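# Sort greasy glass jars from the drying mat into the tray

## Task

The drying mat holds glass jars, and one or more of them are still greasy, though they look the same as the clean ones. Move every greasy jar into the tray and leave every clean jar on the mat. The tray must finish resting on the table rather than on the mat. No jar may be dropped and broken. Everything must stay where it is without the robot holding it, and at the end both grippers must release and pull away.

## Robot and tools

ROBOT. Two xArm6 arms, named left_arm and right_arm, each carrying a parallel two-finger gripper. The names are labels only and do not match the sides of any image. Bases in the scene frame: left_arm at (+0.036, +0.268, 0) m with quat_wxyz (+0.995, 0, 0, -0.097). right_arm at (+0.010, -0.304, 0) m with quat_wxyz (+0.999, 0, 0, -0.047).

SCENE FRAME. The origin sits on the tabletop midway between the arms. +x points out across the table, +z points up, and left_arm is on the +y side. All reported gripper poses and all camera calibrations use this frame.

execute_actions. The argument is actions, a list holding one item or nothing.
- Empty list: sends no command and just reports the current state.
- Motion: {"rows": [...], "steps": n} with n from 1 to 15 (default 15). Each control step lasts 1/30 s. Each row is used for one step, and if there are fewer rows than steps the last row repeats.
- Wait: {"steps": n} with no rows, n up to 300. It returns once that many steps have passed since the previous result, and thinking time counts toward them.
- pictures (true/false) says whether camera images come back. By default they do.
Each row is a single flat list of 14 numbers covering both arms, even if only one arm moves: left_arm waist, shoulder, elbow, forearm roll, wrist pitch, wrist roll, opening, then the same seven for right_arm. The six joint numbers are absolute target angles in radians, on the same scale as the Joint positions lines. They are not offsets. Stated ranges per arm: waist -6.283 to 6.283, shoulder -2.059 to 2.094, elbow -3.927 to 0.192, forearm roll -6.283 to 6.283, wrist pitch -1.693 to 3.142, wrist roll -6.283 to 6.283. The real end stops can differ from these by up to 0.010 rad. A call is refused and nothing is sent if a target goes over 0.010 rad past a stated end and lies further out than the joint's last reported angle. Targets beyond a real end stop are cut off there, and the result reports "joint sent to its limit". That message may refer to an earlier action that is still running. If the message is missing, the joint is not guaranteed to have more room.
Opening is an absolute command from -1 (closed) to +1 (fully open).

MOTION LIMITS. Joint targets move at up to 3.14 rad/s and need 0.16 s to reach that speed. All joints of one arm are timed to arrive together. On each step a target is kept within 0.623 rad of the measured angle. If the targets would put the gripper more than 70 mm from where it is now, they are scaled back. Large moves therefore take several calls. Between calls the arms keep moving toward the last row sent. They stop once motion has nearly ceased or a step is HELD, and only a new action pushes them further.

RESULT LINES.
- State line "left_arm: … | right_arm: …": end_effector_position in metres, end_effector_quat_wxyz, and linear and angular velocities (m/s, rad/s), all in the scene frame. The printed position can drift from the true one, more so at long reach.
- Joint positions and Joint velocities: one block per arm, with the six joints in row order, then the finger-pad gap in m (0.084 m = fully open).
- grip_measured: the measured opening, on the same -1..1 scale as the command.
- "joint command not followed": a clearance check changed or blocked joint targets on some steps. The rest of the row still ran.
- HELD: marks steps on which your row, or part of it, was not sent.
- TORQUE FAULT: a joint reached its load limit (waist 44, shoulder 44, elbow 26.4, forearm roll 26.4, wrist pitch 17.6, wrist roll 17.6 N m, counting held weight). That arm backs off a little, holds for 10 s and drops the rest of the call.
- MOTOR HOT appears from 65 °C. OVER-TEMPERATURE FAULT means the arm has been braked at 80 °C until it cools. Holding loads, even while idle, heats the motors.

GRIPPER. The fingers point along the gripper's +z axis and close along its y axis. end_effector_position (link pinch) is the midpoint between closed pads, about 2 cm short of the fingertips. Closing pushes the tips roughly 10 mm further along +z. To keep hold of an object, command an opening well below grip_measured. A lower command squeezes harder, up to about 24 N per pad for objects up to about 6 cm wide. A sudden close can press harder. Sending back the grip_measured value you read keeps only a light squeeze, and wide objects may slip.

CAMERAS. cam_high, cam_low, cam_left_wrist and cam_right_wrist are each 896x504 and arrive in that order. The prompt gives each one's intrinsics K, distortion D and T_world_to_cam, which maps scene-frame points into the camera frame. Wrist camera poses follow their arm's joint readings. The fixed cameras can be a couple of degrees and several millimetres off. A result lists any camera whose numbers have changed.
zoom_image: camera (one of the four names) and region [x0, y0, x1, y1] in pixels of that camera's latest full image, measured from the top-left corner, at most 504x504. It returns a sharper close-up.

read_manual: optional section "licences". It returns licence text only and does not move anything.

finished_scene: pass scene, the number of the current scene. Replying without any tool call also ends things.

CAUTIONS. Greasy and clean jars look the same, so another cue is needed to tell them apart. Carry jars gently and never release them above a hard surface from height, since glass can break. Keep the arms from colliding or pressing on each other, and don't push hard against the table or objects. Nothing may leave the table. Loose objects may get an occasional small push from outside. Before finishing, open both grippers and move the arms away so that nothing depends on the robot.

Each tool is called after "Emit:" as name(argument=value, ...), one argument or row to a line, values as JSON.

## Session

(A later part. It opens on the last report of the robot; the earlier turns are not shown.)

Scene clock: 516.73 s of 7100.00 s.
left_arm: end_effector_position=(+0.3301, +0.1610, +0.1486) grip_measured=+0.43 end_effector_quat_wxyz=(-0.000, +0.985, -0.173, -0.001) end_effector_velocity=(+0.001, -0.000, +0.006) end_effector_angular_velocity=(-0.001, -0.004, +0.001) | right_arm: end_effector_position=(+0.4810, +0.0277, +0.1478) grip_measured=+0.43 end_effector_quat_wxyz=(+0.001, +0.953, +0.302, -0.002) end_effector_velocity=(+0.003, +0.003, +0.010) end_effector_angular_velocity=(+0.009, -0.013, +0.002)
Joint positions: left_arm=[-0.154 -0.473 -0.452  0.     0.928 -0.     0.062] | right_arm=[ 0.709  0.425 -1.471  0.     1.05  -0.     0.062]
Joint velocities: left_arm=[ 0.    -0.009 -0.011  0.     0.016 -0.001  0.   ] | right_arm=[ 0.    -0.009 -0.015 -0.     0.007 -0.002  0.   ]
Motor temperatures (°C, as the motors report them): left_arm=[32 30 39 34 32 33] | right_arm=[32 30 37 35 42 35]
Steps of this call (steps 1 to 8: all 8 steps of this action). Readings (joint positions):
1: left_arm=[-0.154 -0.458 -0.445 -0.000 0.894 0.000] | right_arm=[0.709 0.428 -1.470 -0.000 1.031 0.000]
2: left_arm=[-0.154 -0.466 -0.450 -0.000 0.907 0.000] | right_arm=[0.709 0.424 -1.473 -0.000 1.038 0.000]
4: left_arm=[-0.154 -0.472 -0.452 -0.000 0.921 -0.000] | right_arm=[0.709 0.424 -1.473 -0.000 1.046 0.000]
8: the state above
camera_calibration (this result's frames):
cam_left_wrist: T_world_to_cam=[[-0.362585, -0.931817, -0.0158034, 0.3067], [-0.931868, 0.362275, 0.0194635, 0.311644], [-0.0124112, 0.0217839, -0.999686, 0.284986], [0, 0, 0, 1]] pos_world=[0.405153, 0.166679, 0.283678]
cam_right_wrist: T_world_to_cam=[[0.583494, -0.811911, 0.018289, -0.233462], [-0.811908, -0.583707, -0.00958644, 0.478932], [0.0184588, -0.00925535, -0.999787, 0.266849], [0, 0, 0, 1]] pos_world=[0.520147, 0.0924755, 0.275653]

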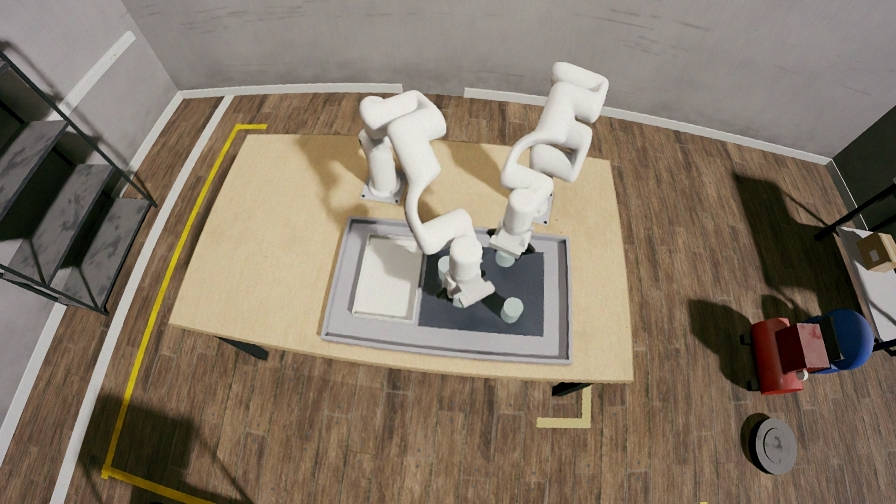

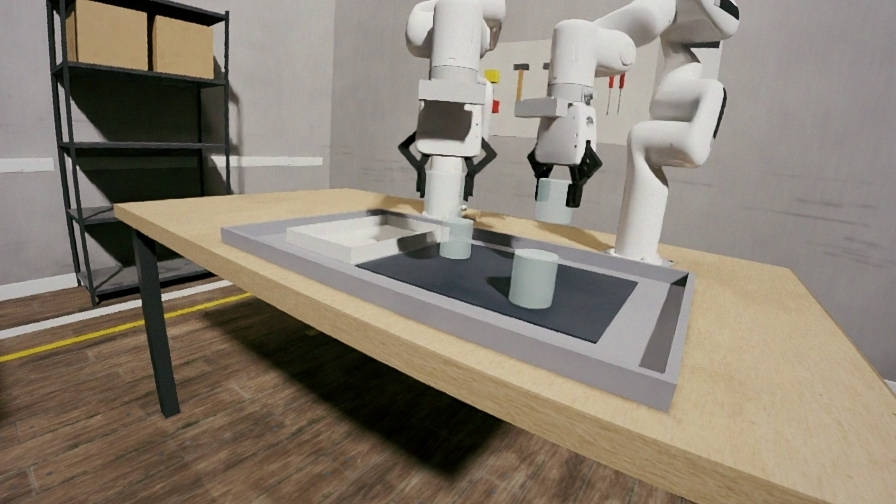

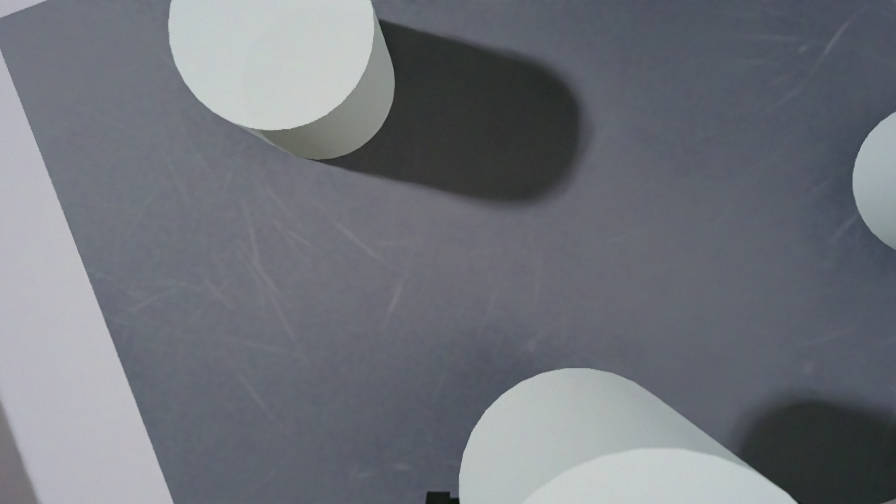

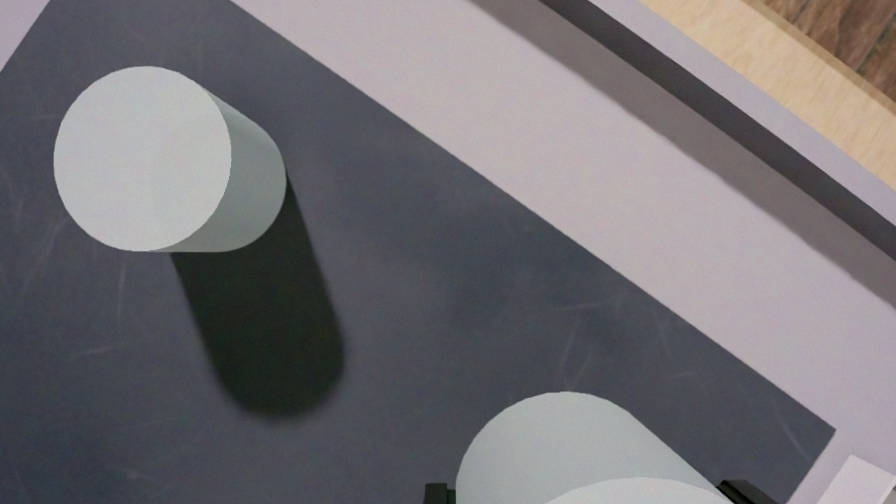

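Both held. Right carries C to the tray.

Emit:
execute_actions(
  actions=[
    {"rows": [[-0.1536,-0.4753,-0.4537,0,0.9290,0,0.3, 0.2811,0.1305,-1.0038,0,0.8732,0,0.3]], "steps": 15},
  ],
  pictures=false,
)

Emit:
execute_actions(
  actions=[
    {"rows": [[-0.1536,-0.4753,-0.4537,0,0.9290,0,0.3, 0.2811,0.1305,-1.0038,0,0.8732,0,0.3]], "steps": 15},
  ],
)

Scene clock: 520.33 s of 7100.00 s.
left_arm: end_effector_position=(+0.3308, +0.1608, +0.1500) grip_measured=+0.43 end_effector_quat_wxyz=(+0.000, +0.985, -0.173, -0.000) end_effector_velocity=(-0.000, +0.000, -0.000) end_effector_angular_velocity=(+0.000, +0.001, +0.002) | right_arm: end_effector_position=(+0.4956, -0.1449, +0.1382) grip_measured=+0.43 end_effector_quat_wxyz=(-0.000, +0.987, +0.158, +0.000) end_effector_velocity=(-0.049, -0.390, -0.038) end_effector_angular_velocity=(+0.001, +0.001, -0.699)
Joint positions: left_arm=[-0.154 -0.475 -0.454 -0.     0.929 -0.     0.062] | right_arm=[ 0.412  0.22  -1.149 -0.     0.928  0.     0.062]
Joint velocities: left_arm=[ 0.002  0.001  0.    -0.    -0.    -0.    -0.   ] | right_arm=[-0.696 -0.477  0.766  0.002 -0.288  0.002  0.   ]
Motor temperatures (°C, as the motors report them): left_arm=[32 30 39 34 32 33] | right_arm=[32 30 37 35 42 35]
Steps of this call (steps 1 to 15: the robot went on to your last target; steps 16 to 90: nothing new was sent; then 0.10 s passed at rest; steps 91 to 105: all 15 steps of this action). Readings (joint positions):
91: left_arm=[-0.154 -0.475 -0.454 0.000 0.929 -0.000] | right_arm=[0.709 0.423 -1.473 0.000 1.050 -0.000]
92: left_arm=[-0.154 -0.475 -0.454 0.000 0.929 -0.000] | right_arm=[0.706 0.420 -1.468 0.000 1.048 -0.000]
94: left_arm=[-0.154 -0.475 -0.454 0.000 0.929 0.000] | right_arm=[0.670 0.393 -1.425 0.001 1.031 -0.000]
98: left_arm=[-0.154 -0.475 -0.454 -0.000 0.929 0.000] | right_arm=[0.572 0.330 -1.324 -0.000 0.994 0.000]
105: the state above

Scene clock: 520.83 s of 7100.00 s.
left_arm: end_effector_position=(+0.3308, +0.1608, +0.1500) grip_measured=+0.43 end_effector_quat_wxyz=(+0.000, +0.985, -0.173, -0.000) end_effector_velocity=(+0.000, +0.000, +0.000) end_effector_angular_velocity=(-0.000, -0.000, +0.000) | right_arm: end_effector_position=(+0.4803, -0.2150, +0.1302) grip_measured=+0.43 end_effector_quat_wxyz=(-0.000, +0.996, +0.094, +0.000) end_effector_velocity=(-0.002, -0.004, -0.002) end_effector_angular_velocity=(-0.001, +0.005, -0.007)
Joint positions: left_arm=[-0.154 -0.475 -0.454 -0.     0.929 -0.     0.062] | right_arm=[ 0.283  0.131 -1.005  0.     0.873 -0.     0.062]
Joint velocities: left_arm=[ 0.001 -0.    -0.    -0.    -0.     0.     0.   ] | right_arm=[-0.007 -0.001  0.007  0.    -0.001 -0.001 -0.   ]
Motor temperatures (°C, as the motors report them): left_arm=[32 30 39 34 32 33] | right_arm=[32 30 37 35 42 35]
Steps of this call (steps 1 to 15: all 15 steps of this action). Readings (joint positions):
1: left_arm=[-0.154 -0.475 -0.454 -0.000 0.929 0.000] | right_arm=[0.389 0.204 -1.123 -0.000 0.918 0.000]
2: left_arm=[-0.154 -0.475 -0.454 0.000 0.929 0.000] | right_arm=[0.365 0.188 -1.097 -0.000 0.908 0.000]
4: left_arm=[-0.154 -0.475 -0.454 0.000 0.929 -0.000] | right_arm=[0.322 0.159 -1.050 -0.000 0.891 0.000]
8: left_arm=[-0.154 -0.475 -0.454 0.000 0.929 -0.000] | right_arm=[0.287 0.135 -1.011 -0.000 0.877 0.000]
15: the state above
camera_calibration (this result's frames):
cam_left_wrist: T_world_to_cam=[[-0.36252, -0.931841, -0.01586, 0.306733], [-0.931926, 0.362271, 0.0165548, 0.312837], [-0.00968081, 0.0207818, -0.999737, 0.285624], [0, 0, 0, 1]] pos_world=[0.405503, 0.166559, 0.285235]
cam_right_wrist: T_world_to_cam=[[0.195445, -0.980544, 0.0183161, -0.279611], [-0.980557, -0.195714, -0.0142504, 0.501547], [0.0175578, -0.0151748, -0.999731, 0.246149], [0, 0, 0, 1]] pos_world=[0.542123, -0.172276, 0.258351]

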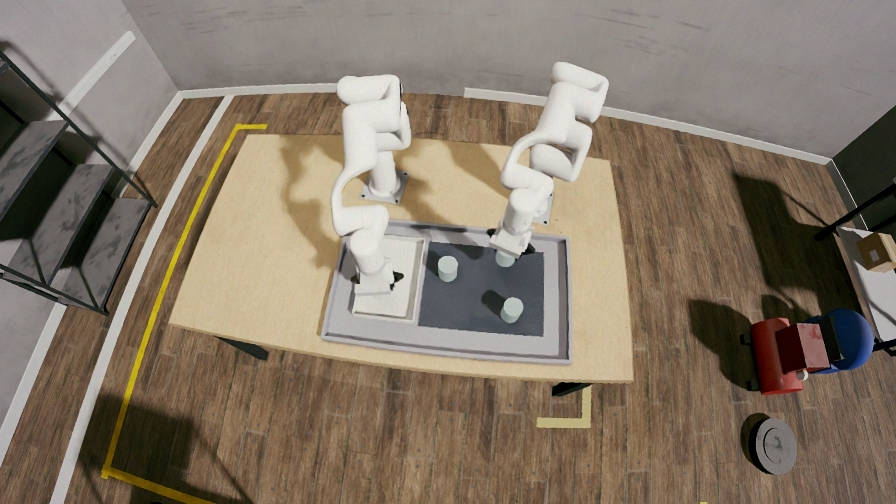

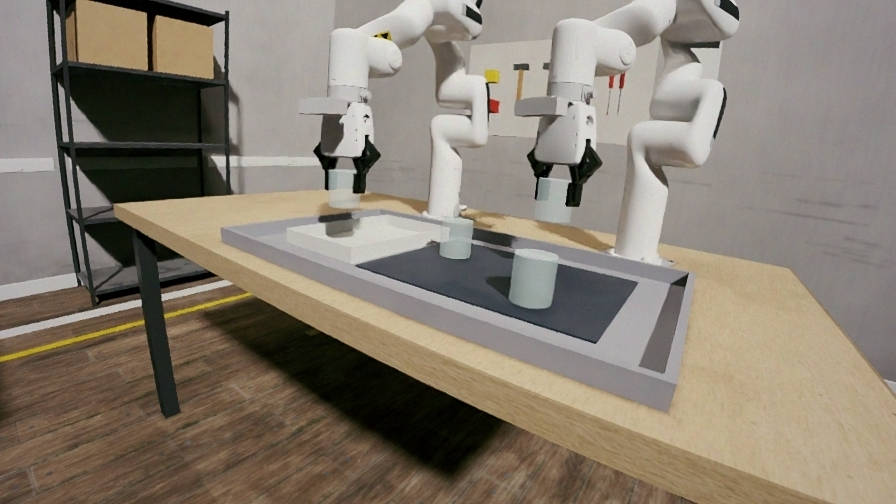

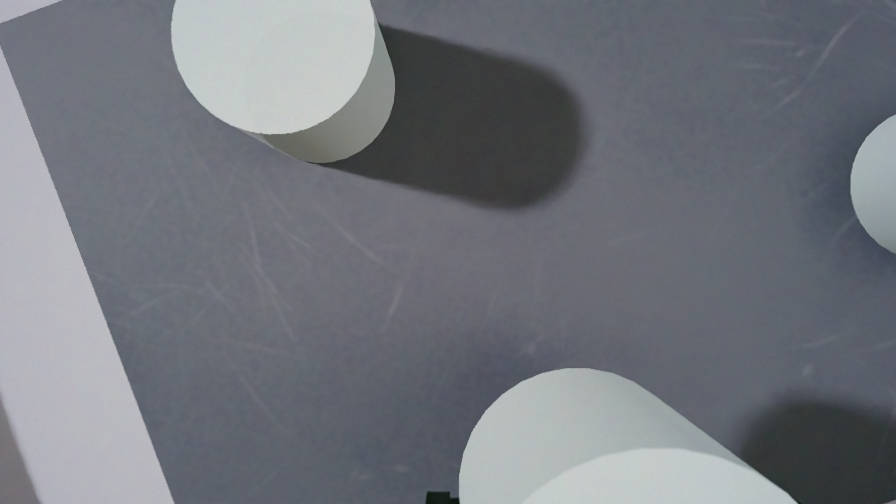

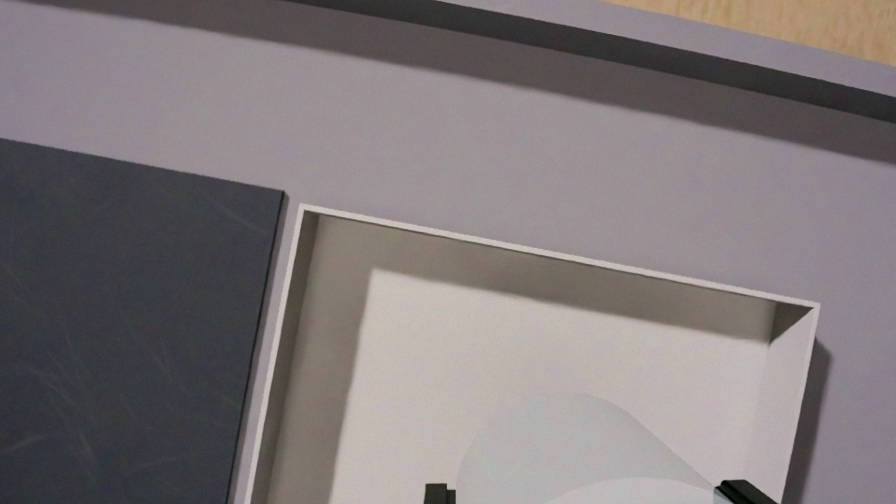

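Emit:
execute_actions(
  actions=[
    {"rows": [[-0.1536,-0.4753,-0.4537,0,0.9290,0,0.3, 0.2811,0.2035,-0.9747,0,0.7711,0,0.3],[-0.1536,-0.4753,-0.4537,0,0.9290,0,0.3, 0.2811,0.2035,-0.9747,0,0.7711,0,0.3],[-0.1536,-0.4753,-0.4537,0,0.9290,0,0.3, 0.2811,0.2035,-0.9747,0,0.7711,0,0.3],[-0.1536,-0.4753,-0.4537,0,0.9290,0,0.3, 0.2811,0.2035,-0.9747,0,0.7711,0,0.3],[-0.1536,-0.4753,-0.4537,0,0.9290,0,0.3, 0.2811,0.2035,-0.9747,0,0.7711,0,0.3],[-0.1536,-0.4753,-0.4537,0,0.9290,0,0.3, 0.2811,0.2035,-0.9747,0,0.7711,0,0.3],[-0.1536,-0.4753,-0.4537,0,0.9290,0,0.3, 0.2811,0.2619,-0.9514,0,0.6895,0,0.3]], "steps": 15},
  ],
  pictures=false,
)

Emit:
execute_actions(
  actions=[
    {"rows": [[-0.1536,-0.4753,-0.4537,0,0.9290,0,0.3, 0.2811,0.2765,-0.9455,0,0.6691,0,0.3]], "steps": 15},
  ],
  pictures=false,
)

Emit:
execute_actions(
  actions=[
    {"rows": [[-0.1536,-0.4753,-0.4537,0,0.9290,0,0.3, 0.2811,0.2765,-0.9455,0,0.6691,0,1.0]], "steps": 10},
  ],
  pictures=false,
)

Emit:
execute_actions(
  actions=[
    {"rows": [[-0.1536,-0.4753,-0.4537,0,0.9290,0,0.3, 0.2811,0.1305,-1.0038,0,0.8732,0,1.0]], "steps": 12},
  ],
  pictures=false,
)

Emit:
execute_actions(
  actions=[
    {"rows": [[-0.1536,-0.4753,-0.4537,0,0.9290,0,0.3, -0.6,-0.3,-0.6,0,0.9,0,1.0]], "steps": 15},
  ],
  pictures=false,
)

Emit:
execute_actions(
  actions=[
    {"rows": [[-0.1536,-0.4753,-0.4537,0,0.9290,0,0.3, -0.6,-0.3,-0.6,0,0.9,0,1.0]], "steps": 15},
  ],
)

Scene clock: 532.00 s of 7100.00 s.
left_arm: end_effector_position=(+0.3308, +0.1608, +0.1500) grip_measured=+0.43 end_effector_quat_wxyz=(+0.000, +0.985, -0.173, -0.000) end_effector_velocity=(+0.000, +0.001, -0.000) end_effector_angular_velocity=(-0.000, +0.000, +0.001) | right_arm: end_effector_position=(+0.4795, -0.2158, +0.0619) grip_measured=+0.43 end_effector_quat_wxyz=(+0.000, +0.996, +0.093, -0.002) end_effector_velocity=(+0.021, +0.004, -0.002) end_effector_angular_velocity=(+0.013, -0.068, +0.000)
Joint positions: left_arm=[-0.154 -0.475 -0.454 -0.     0.929  0.     0.062] | right_arm=[ 0.281  0.26  -0.951  0.     0.695 -0.     0.062]
Joint velocities: left_arm=[ 0.002  0.    -0.    -0.     0.     0.001  0.   ] | right_arm=[ 0.001  0.025 -0.012 -0.    -0.082  0.001  0.   ]
Motor temperatures (°C, as the motors report them): left_arm=[32 30 39 34 32 33] | right_arm=[32 30 37 35 42 35]
Steps of this call (steps 1 to 15: the robot went on to your last target; steps 16 to 90: nothing new was sent; then 7.67 s passed at rest; steps 91 to 105: all 15 steps of this action). Readings (joint positions):
91: left_arm=[-0.154 -0.475 -0.454 0.000 0.929 -0.000] | right_arm=[0.281 0.131 -1.004 -0.000 0.873 -0.000]
92: left_arm=[-0.154 -0.475 -0.454 -0.000 0.929 0.000] | right_arm=[0.281 0.133 -1.003 -0.000 0.867 -0.000]
94: left_arm=[-0.154 -0.475 -0.454 -0.000 0.929 0.000] | right_arm=[0.281 0.158 -0.996 -0.000 0.828 0.000]
98: left_arm=[-0.154 -0.475 -0.454 0.000 0.929 0.000] | right_arm=[0.281 0.203 -0.972 0.000 0.776 -0.000]
105: the state above

Scene clock: 532.50 s of 7100.00 s.
left_arm: end_effector_position=(+0.3308, +0.1608, +0.1500) grip_measured=+0.43 end_effector_quat_wxyz=(+0.000, +0.985, -0.173, -0.000) end_effector_velocity=(-0.000, -0.000, -0.000) end_effector_angular_velocity=(-0.000, +0.000, -0.000) | right_arm: end_effector_position=(+0.4802, -0.2157, +0.0542) grip_measured=+0.43 end_effector_quat_wxyz=(-0.000, +0.996, +0.093, +0.000) end_effector_velocity=(-0.002, -0.001, -0.002) end_effector_angular_velocity=(-0.000, +0.005, -0.002)
Joint positions: left_arm=[-0.154 -0.475 -0.454  0.     0.929 -0.     0.062] | right_arm=[ 0.281  0.276 -0.946 -0.     0.669 -0.     0.062]
Joint velocities: left_arm=[-0.  0.  0. -0. -0.  0. -0.] | right_arm=[-0.001  0.002  0.003  0.001 -0.     0.     0.   ]
Motor temperatures (°C, as the motors report them): left_arm=[32 30 39 34 32 33] | right_arm=[32 30 37 35 42 35]
Steps of this call (steps 1 to 15: all 15 steps of this action). Readings (joint positions):
1: left_arm=[-0.154 -0.475 -0.454 0.000 0.929 -0.000] | right_arm=[0.281 0.260 -0.952 0.000 0.693 -0.000]
2: left_arm=[-0.154 -0.475 -0.454 -0.000 0.929 0.000] | right_arm=[0.281 0.262 -0.952 -0.000 0.689 -0.000]
4: left_arm=[-0.154 -0.475 -0.454 -0.000 0.929 0.000] | right_arm=[0.281 0.268 -0.950 -0.000 0.679 0.000]
8: left_arm=[-0.154 -0.475 -0.454 -0.000 0.929 -0.000] | right_arm=[0.281 0.275 -0.946 0.000 0.671 -0.000]
15: the state above

Scene clock: 532.83 s of 7100.00 s.
left_arm: end_effector_position=(+0.3308, +0.1608, +0.1500) grip_measured=+0.43 end_effector_quat_wxyz=(+0.000, +0.985, -0.173, -0.000) end_effector_velocity=(+0.000, -0.000, +0.000) end_effector_angular_velocity=(-0.000, -0.001, -0.001) | right_arm: end_effector_position=(+0.4802, -0.2157, +0.0541) grip_measured=+0.99 end_effector_quat_wxyz=(-0.000, +0.996, +0.093, +0.000) end_effector_velocity=(-0.001, -0.000, -0.001) end_effector_angular_velocity=(-0.002, +0.002, +0.002)
Joint positions: left_arm=[-0.154 -0.475 -0.454 -0.     0.929 -0.     0.062] | right_arm=[ 0.281  0.276 -0.946 -0.     0.669 -0.     0.084]
Joint velocities: left_arm=[-0.001 -0.001 -0.     0.    -0.     0.     0.   ] | right_arm=[ 0.001  0.001  0.002 -0.003  0.     0.001  0.004]
Motor temperatures (°C, as the motors report them): left_arm=[32 30 39 34 32 33] | right_arm=[32 30 37 35 42 35]
Steps of this call (steps 1 to 10: all 10 steps of this action). Readings (joint positions):
1: left_arm=[-0.154 -0.475 -0.454 0.000 0.929 0.000] | right_arm=[0.281 0.276 -0.946 0.000 0.669 0.000]
2: left_arm=[-0.154 -0.475 -0.454 -0.000 0.929 -0.000] | right_arm=[0.281 0.276 -0.946 0.000 0.669 -0.000]
4: left_arm=[-0.154 -0.475 -0.454 0.000 0.929 0.000] | right_arm=[0.281 0.276 -0.946 -0.000 0.669 0.000]
8: left_arm=[-0.154 -0.475 -0.454 -0.000 0.929 -0.000] | right_arm=[0.281 0.276 -0.946 -0.000 0.669 -0.000]
10: the state above

Scene clock: 533.23 s of 7100.00 s.
left_arm: end_effector_position=(+0.3308, +0.1608, +0.1500) grip_measured=+0.43 end_effector_quat_wxyz=(+0.000, +0.985, -0.173, -0.000) end_effector_velocity=(+0.000, -0.000, +0.000) end_effector_angular_velocity=(-0.000, -0.000, -0.000) | right_arm: end_effector_position=(+0.4807, -0.2156, +0.1293) grip_measured=+1.00 end_effector_quat_wxyz=(-0.000, +0.996, +0.093, +0.001) end_effector_velocity=(-0.042, -0.008, -0.034) end_effector_angular_velocity=(-0.027, +0.143, -0.002)
Joint positions: left_arm=[-0.154 -0.475 -0.454 -0.     0.929 -0.     0.062] | right_arm=[ 0.281  0.132 -1.003 -0.     0.869 -0.     0.084]
Joint velocities: left_arm=[-0.    -0.001  0.    -0.    -0.     0.001 -0.   ] | right_arm=[-0.001  0.015  0.052  0.     0.078  0.001 -0.   ]
Motor temperatures (°C, as the motors report them): left_arm=[32 30 39 34 32 33] | right_arm=[32 30 37 35 42 35]
Steps of this call (steps 1 to 12: all 12 steps of this action). Readings (joint positions):
1: left_arm=[-0.154 -0.475 -0.454 0.000 0.929 -0.000] | right_arm=[0.281 0.276 -0.946 0.000 0.669 0.000]
2: left_arm=[-0.154 -0.475 -0.454 0.000 0.929 -0.000] | right_arm=[0.281 0.274 -0.946 0.000 0.675 0.000]
4: left_arm=[-0.154 -0.475 -0.454 0.000 0.929 0.000] | right_arm=[0.281 0.243 -0.955 0.000 0.727 -0.000]
8: left_arm=[-0.154 -0.475 -0.454 -0.000 0.929 0.000] | right_arm=[0.281 0.145 -1.003 -0.000 0.841 0.000]
12: the state above

Scene clock: 533.73 s of 7100.00 s.
left_arm: end_effector_position=(+0.3308, +0.1608, +0.1500) grip_measured=+0.43 end_effector_quat_wxyz=(+0.000, +0.985, -0.173, -0.000) end_effector_velocity=(-0.000, -0.000, -0.000) end_effector_angular_velocity=(+0.000, +0.001, -0.001) | right_arm: end_effector_position=(+0.4257, -0.3785, +0.1454) grip_measured=+1.00 end_effector_quat_wxyz=(-0.000, +0.996, -0.088, -0.001) end_effector_velocity=(-0.170, -0.350, +0.021) end_effector_angular_velocity=(+0.001, -0.002, -0.885)
Joint positions: left_arm=[-0.154 -0.475 -0.454  0.     0.929  0.     0.062] | right_arm=[-0.082 -0.072 -0.811 -0.     0.885  0.     0.084]
Joint velocities: left_arm=[-0.     0.001 -0.     0.     0.     0.001 -0.   ] | right_arm=[-0.886 -0.385  0.358  0.001  0.025 -0.002 -0.   ]
Motor temperatures (°C, as the motors report them): left_arm=[32 30 39 34 32 33] | right_arm=[32 30 37 35 42 35]
Steps of this call (steps 1 to 15: all 15 steps of this action). Readings (joint positions):
1: left_arm=[-0.154 -0.475 -0.454 -0.000 0.929 -0.000] | right_arm=[0.281 0.132 -1.001 0.000 0.871 -0.000]
2: left_arm=[-0.154 -0.475 -0.454 -0.000 0.929 -0.000] | right_arm=[0.277 0.130 -0.998 0.000 0.872 -0.000]
4: left_arm=[-0.154 -0.475 -0.454 0.000 0.929 -0.000] | right_arm=[0.234 0.099 -0.968 0.000 0.874 -0.000]
8: left_arm=[-0.154 -0.475 -0.454 0.000 0.929 -0.000] | right_arm=[0.118 0.026 -0.902 -0.000 0.878 0.000]
15: the state above

Scene clock: 534.23 s of 7100.00 s.
left_arm: end_effector_position=(+0.3308, +0.1608, +0.1500) grip_measured=+0.43 end_effector_quat_wxyz=(+0.000, +0.985, -0.173, -0.000) end_effector_velocity=(-0.000, -0.000, +0.000) end_effector_angular_velocity=(-0.000, -0.000, +0.001) | right_arm: end_effector_position=(+0.3040, -0.5227, +0.1510) grip_measured=+1.00 end_effector_quat_wxyz=(-0.000, +0.949, -0.314, -0.000) end_effector_velocity=(-0.233, -0.163, -0.001) end_effector_angular_velocity=(+0.000, +0.001, -0.738)
Joint positions: left_arm=[-0.154 -0.475 -0.454 -0.     0.929 -0.     0.062] | right_arm=[-0.544 -0.275 -0.623 -0.     0.898  0.     0.084]
Joint velocities: left_arm=[-0.    -0.     0.    -0.     0.    -0.001 -0.   ] | right_arm=[-0.737 -0.322  0.299 -0.     0.024  0.001 -0.   ]
Motor temperatures (°C, as the motors report them): left_arm=[32 30 39 34 32 33] | right_arm=[32 30 37 35 42 35]
Steps of this call (steps 1 to 15: all 15 steps of this action). Readings (joint positions):
1: left_arm=[-0.154 -0.475 -0.454 -0.000 0.929 -0.000] | right_arm=[-0.111 -0.085 -0.799 -0.000 0.886 0.000]
2: left_arm=[-0.154 -0.475 -0.454 -0.000 0.929 -0.000] | right_arm=[-0.141 -0.098 -0.787 -0.000 0.887 0.000]
4: left_arm=[-0.154 -0.475 -0.454 -0.000 0.929 0.000] | right_arm=[-0.202 -0.125 -0.762 -0.000 0.888 0.000]
8: left_arm=[-0.154 -0.475 -0.454 0.000 0.929 -0.000] | right_arm=[-0.325 -0.179 -0.712 -0.000 0.892 0.000]
15: the state above
camera_calibration (this result's frames):
cam_left_wrist: T_world_to_cam=[[-0.36252, -0.931841, -0.0158601, 0.306733], [-0.931926, 0.362271, 0.0165548, 0.312837], [-0.00968078, 0.0207818, -0.999737, 0.285624], [0, 0, 0, 1]] pos_world=[0.405503, 0.166559, 0.285235]
cam_right_wrist: T_world_to_cam=[[-0.588864, -0.808023, 0.0183805, -0.218665], [-0.808232, 0.58871, -0.0134558, 0.626247], [0.0000517634, -0.0227794, -0.999741, 0.266792], [0, 0, 0, 1]] pos_world=[0.377375, -0.539287, 0.279168]

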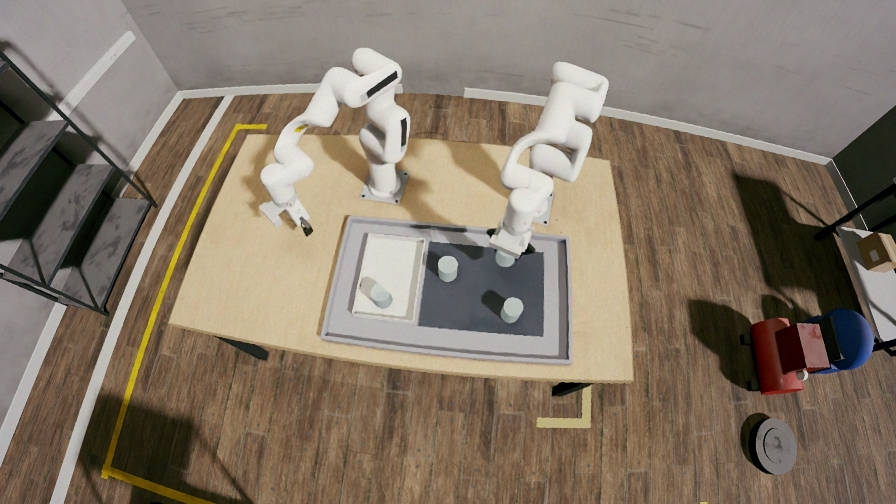

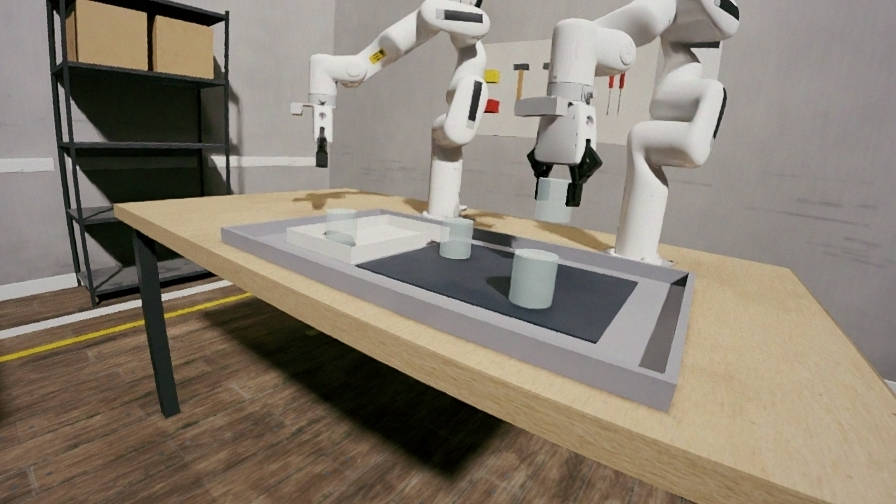

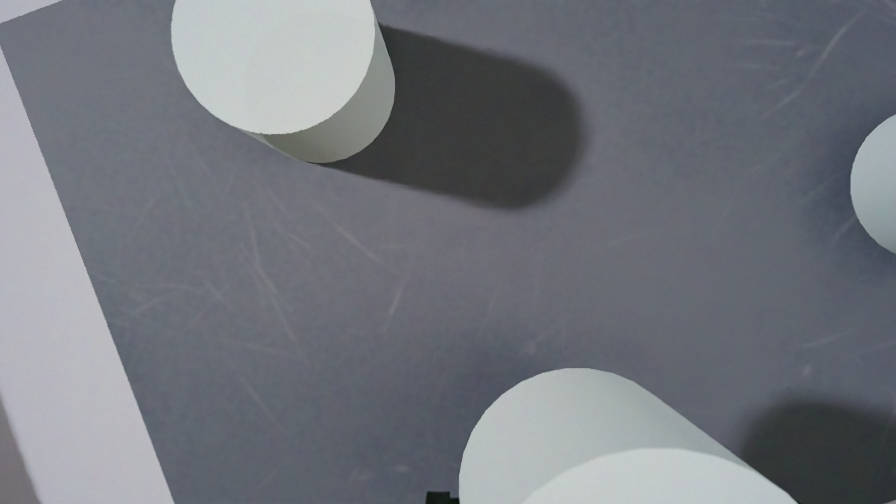

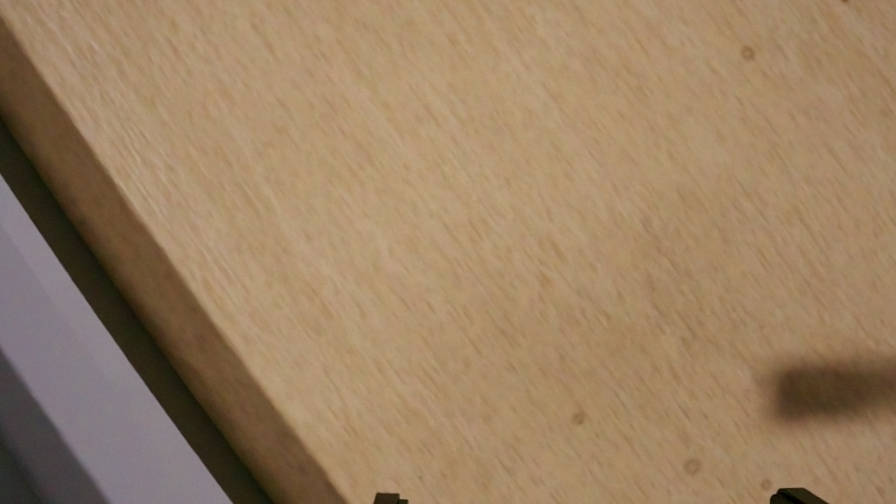

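Emit:
execute_actions(
  actions=[
    {"rows": [[-0.7306,0.5317,-1.6102,0,1.0785,-0.925,0.3, -0.6,-0.3,-0.6,0,0.9,0,1.0]], "steps": 15},
  ],
  pictures=false,
)

Emit:
execute_actions(
  actions=[
    {"rows": [[-0.7306,0.5317,-1.6102,0,1.0785,-0.925,0.3, -0.6,-0.3,-0.6,0,0.9,0,1.0]], "steps": 15},
  ],
  pictures=false,
)

Emit:
execute_actions(
  actions=[
    {"rows": [[-0.7306,0.5317,-1.6102,0,1.0785,-0.925,0.3, -0.6,-0.3,-0.6,0,0.9,0,1.0]], "steps": 15},
  ],
)

Scene clock: 540.47 s of 7100.00 s.
left_arm: end_effector_position=(+0.3660, +0.0055, +0.1534) grip_measured=+0.43 end_effector_quat_wxyz=(-0.022, +0.993, -0.112, -0.035) end_effector_velocity=(+0.083, -0.352, -0.059) end_effector_angular_velocity=(+0.149, +0.056, +0.466) | right_arm: end_effector_position=(+0.2861, -0.5344, +0.1509) grip_measured=+1.00 end_effector_quat_wxyz=(+0.000, +0.940, -0.341, -0.000) end_effector_velocity=(-0.000, +0.000, -0.000) end_effector_angular_velocity=(+0.000, +0.001, +0.000)
Joint positions: left_arm=[-0.476 -0.026 -0.904 -0.     1.012 -0.446  0.062] | right_arm=[-0.6   -0.3   -0.6    0.     0.9   -0.     0.084]
Joint velocities: left_arm=[-0.529  1.116 -1.116 -0.     0.137 -0.999  0.   ] | right_arm=[ 0.    -0.     0.001 -0.001 -0.    -0.    -0.   ]
Motor temperatures (°C, as the motors report them): left_arm=[32 30 40 34 32 33] | right_arm=[32 30 37 35 42 35]
Steps of this call (steps 1 to 30: the robot went on to your last target; steps 31 to 90: nothing new was sent; then 2.73 s passed at rest; steps 91 to 105: all 15 steps of this action). Readings (joint positions):
91: left_arm=[-0.154 -0.475 -0.454 0.000 0.929 -0.000] | right_arm=[-0.600 -0.300 -0.600 -0.000 0.900 0.000]
92: left_arm=[-0.158 -0.471 -0.458 0.000 0.931 -0.006] | right_arm=[-0.600 -0.300 -0.600 -0.000 0.900 0.000]
94: left_arm=[-0.203 -0.421 -0.507 0.000 0.944 -0.058] | right_arm=[-0.600 -0.300 -0.600 -0.000 0.900 -0.000]
98: left_arm=[-0.326 -0.278 -0.653 -0.000 0.973 -0.199] | right_arm=[-0.600 -0.300 -0.600 0.000 0.900 -0.000]
105: the state above

Scene clock: 540.97 s of 7100.00 s.
left_arm: end_effector_position=(+0.4014, -0.1777, +0.1454) grip_measured=+0.43 end_effector_quat_wxyz=(-0.007, +1.000, -0.019, -0.006) end_effector_velocity=(-0.004, -0.358, -0.044) end_effector_angular_velocity=(-0.125, -0.118, +0.330) | right_arm: end_effector_position=(+0.2861, -0.5344, +0.1509) grip_measured=+1.00 end_effector_quat_wxyz=(+0.000, +0.940, -0.341, -0.000) end_effector_velocity=(-0.001, +0.000, -0.001) end_effector_angular_velocity=(+0.002, +0.002, -0.003)
Joint positions: left_arm=[-0.689  0.44  -1.49  -0.     1.067 -0.846  0.062] | right_arm=[-0.6   -0.3   -0.6   -0.     0.9    0.     0.084]
Joint velocities: left_arm=[-0.399  0.865 -1.133 -0.001  0.097 -0.729  0.   ] | right_arm=[-0.001  0.001  0.002  0.     0.     0.002 -0.   ]
Motor temperatures (°C, as the motors report them): left_arm=[32 30 40 34 32 33] | right_arm=[32 30 37 35 42 35]
Steps of this call (steps 1 to 15: all 15 steps of this action). Readings (joint positions):
1: left_arm=[-0.494 0.011 -0.941 -0.000 1.017 -0.478] | right_arm=[-0.600 -0.300 -0.600 -0.000 0.900 -0.000]
2: left_arm=[-0.510 0.047 -0.979 -0.000 1.021 -0.509] | right_arm=[-0.600 -0.300 -0.600 -0.000 0.900 -0.000]
4: left_arm=[-0.540 0.113 -1.055 -0.000 1.029 -0.565] | right_arm=[-0.600 -0.300 -0.600 0.000 0.900 -0.000]
8: left_arm=[-0.593 0.231 -1.213 0.000 1.043 -0.667] | right_arm=[-0.600 -0.300 -0.600 0.000 0.900 0.000]
15: the state above

Scene clock: 541.47 s of 7100.00 s.
left_arm: end_effector_position=(+0.3996, -0.2148, +0.1403) grip_measured=+0.43 end_effector_quat_wxyz=(+0.000, +1.000, +0.000, +0.000) end_effector_velocity=(-0.000, -0.000, -0.004) end_effector_angular_velocity=(+0.004, +0.003, +0.002) | right_arm: end_effector_position=(+0.2861, -0.5344, +0.1509) grip_measured=+1.00 end_effector_quat_wxyz=(+0.000, +0.940, -0.341, -0.000) end_effector_velocity=(+0.000, +0.000, -0.000) end_effector_angular_velocity=(-0.000, +0.001, +0.002)
Joint positions: left_arm=[-0.73   0.531 -1.61   0.     1.079 -0.925  0.062] | right_arm=[-0.6   -0.3   -0.6   -0.     0.9    0.     0.084]
Joint velocities: left_arm=[-0.     0.007 -0.002 -0.    -0.    -0.003  0.   ] | right_arm=[ 0.001  0.001  0.    -0.001 -0.001 -0.    -0.   ]
Motor temperatures (°C, as the motors report them): left_arm=[32 30 40 34 32 33] | right_arm=[32 30 37 35 42 35]
Steps of this call (steps 1 to 15: all 15 steps of this action). Readings (joint positions):
1: left_arm=[-0.702 0.467 -1.525 -0.000 1.070 -0.869] | right_arm=[-0.600 -0.300 -0.600 -0.000 0.900 0.000]
2: left_arm=[-0.712 0.490 -1.554 -0.000 1.073 -0.888] | right_arm=[-0.600 -0.300 -0.600 0.000 0.900 0.000]
4: left_arm=[-0.725 0.517 -1.587 -0.000 1.076 -0.910] | right_arm=[-0.600 -0.300 -0.600 -0.000 0.900 0.000]
8: left_arm=[-0.729 0.529 -1.606 0.000 1.078 -0.923] | right_arm=[-0.600 -0.300 -0.600 -0.000 0.900 -0.000]
15: the state above
camera_calibration (this result's frames):
cam_left_wrist: T_world_to_cam=[[-0.0225871, -0.999621, -0.0157165, -0.168887], [-0.999616, 0.022329, 0.0164083, 0.467223], [-0.0160512, 0.0160811, -0.999742, 0.285946], [0, 0, 0, 1]] pos_world=[0.467818, -0.183854, 0.275551]
cam_right_wrist: T_world_to_cam=[[-0.633195, -0.773775, 0.0183428, -0.207717], [-0.773992, 0.633045, -0.0137854, 0.632671], [-0.000945038, -0.022926, -0.999737, 0.266618], [0, 0, 0, 1]] pos_world=[0.358409, -0.555123, 0.279079]

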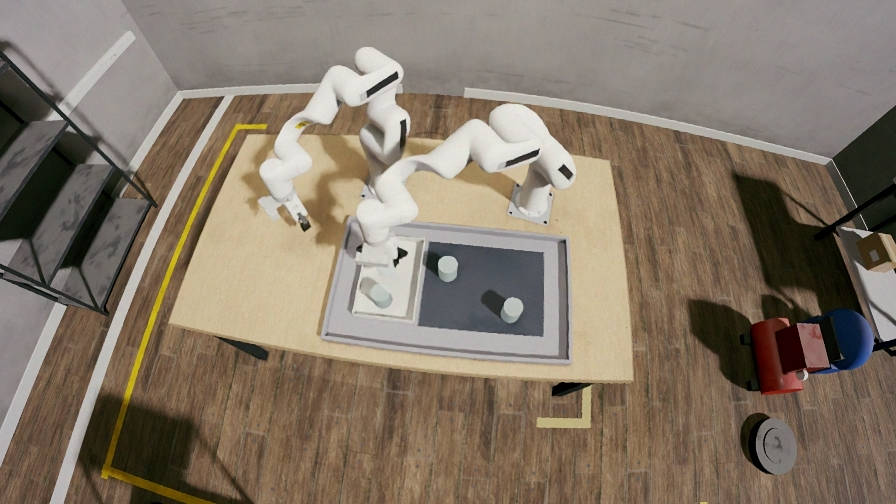

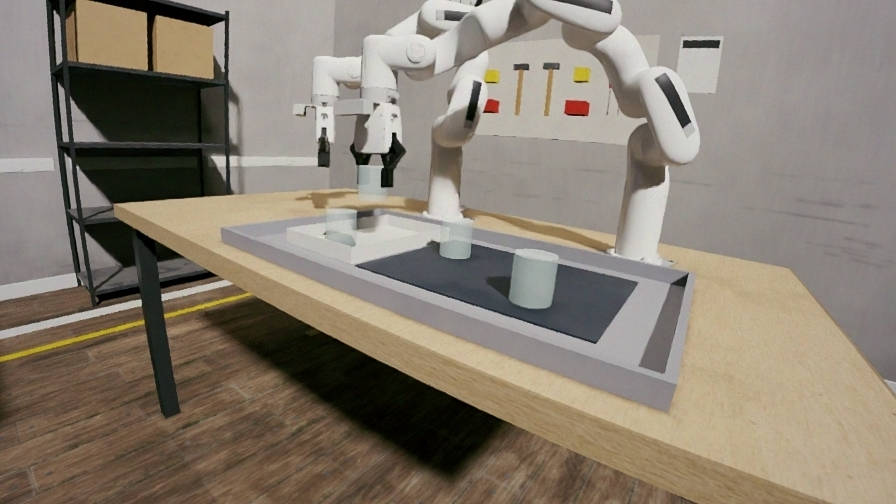

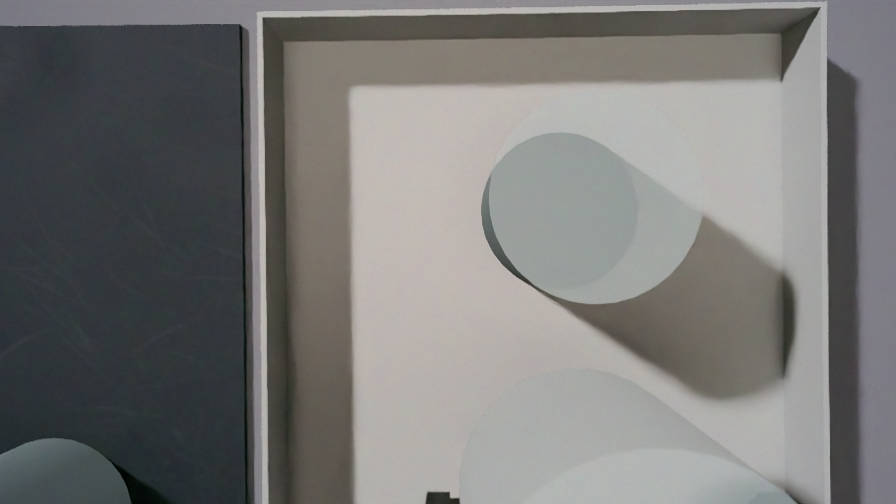

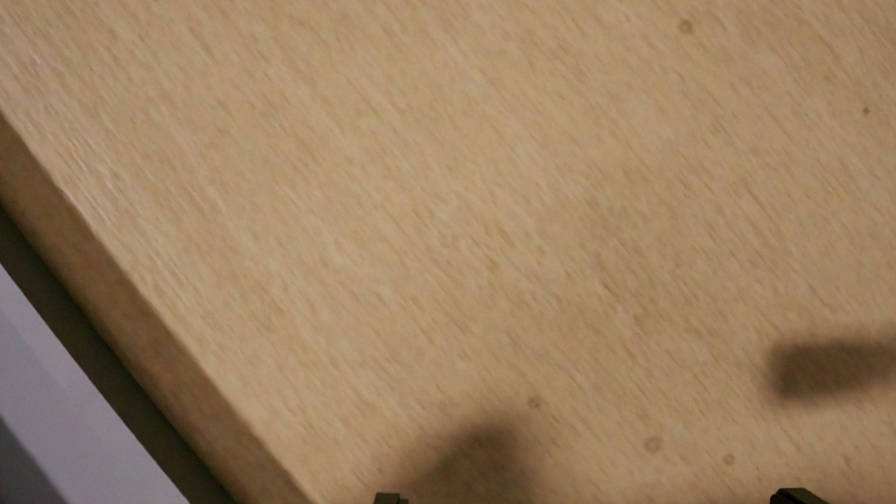

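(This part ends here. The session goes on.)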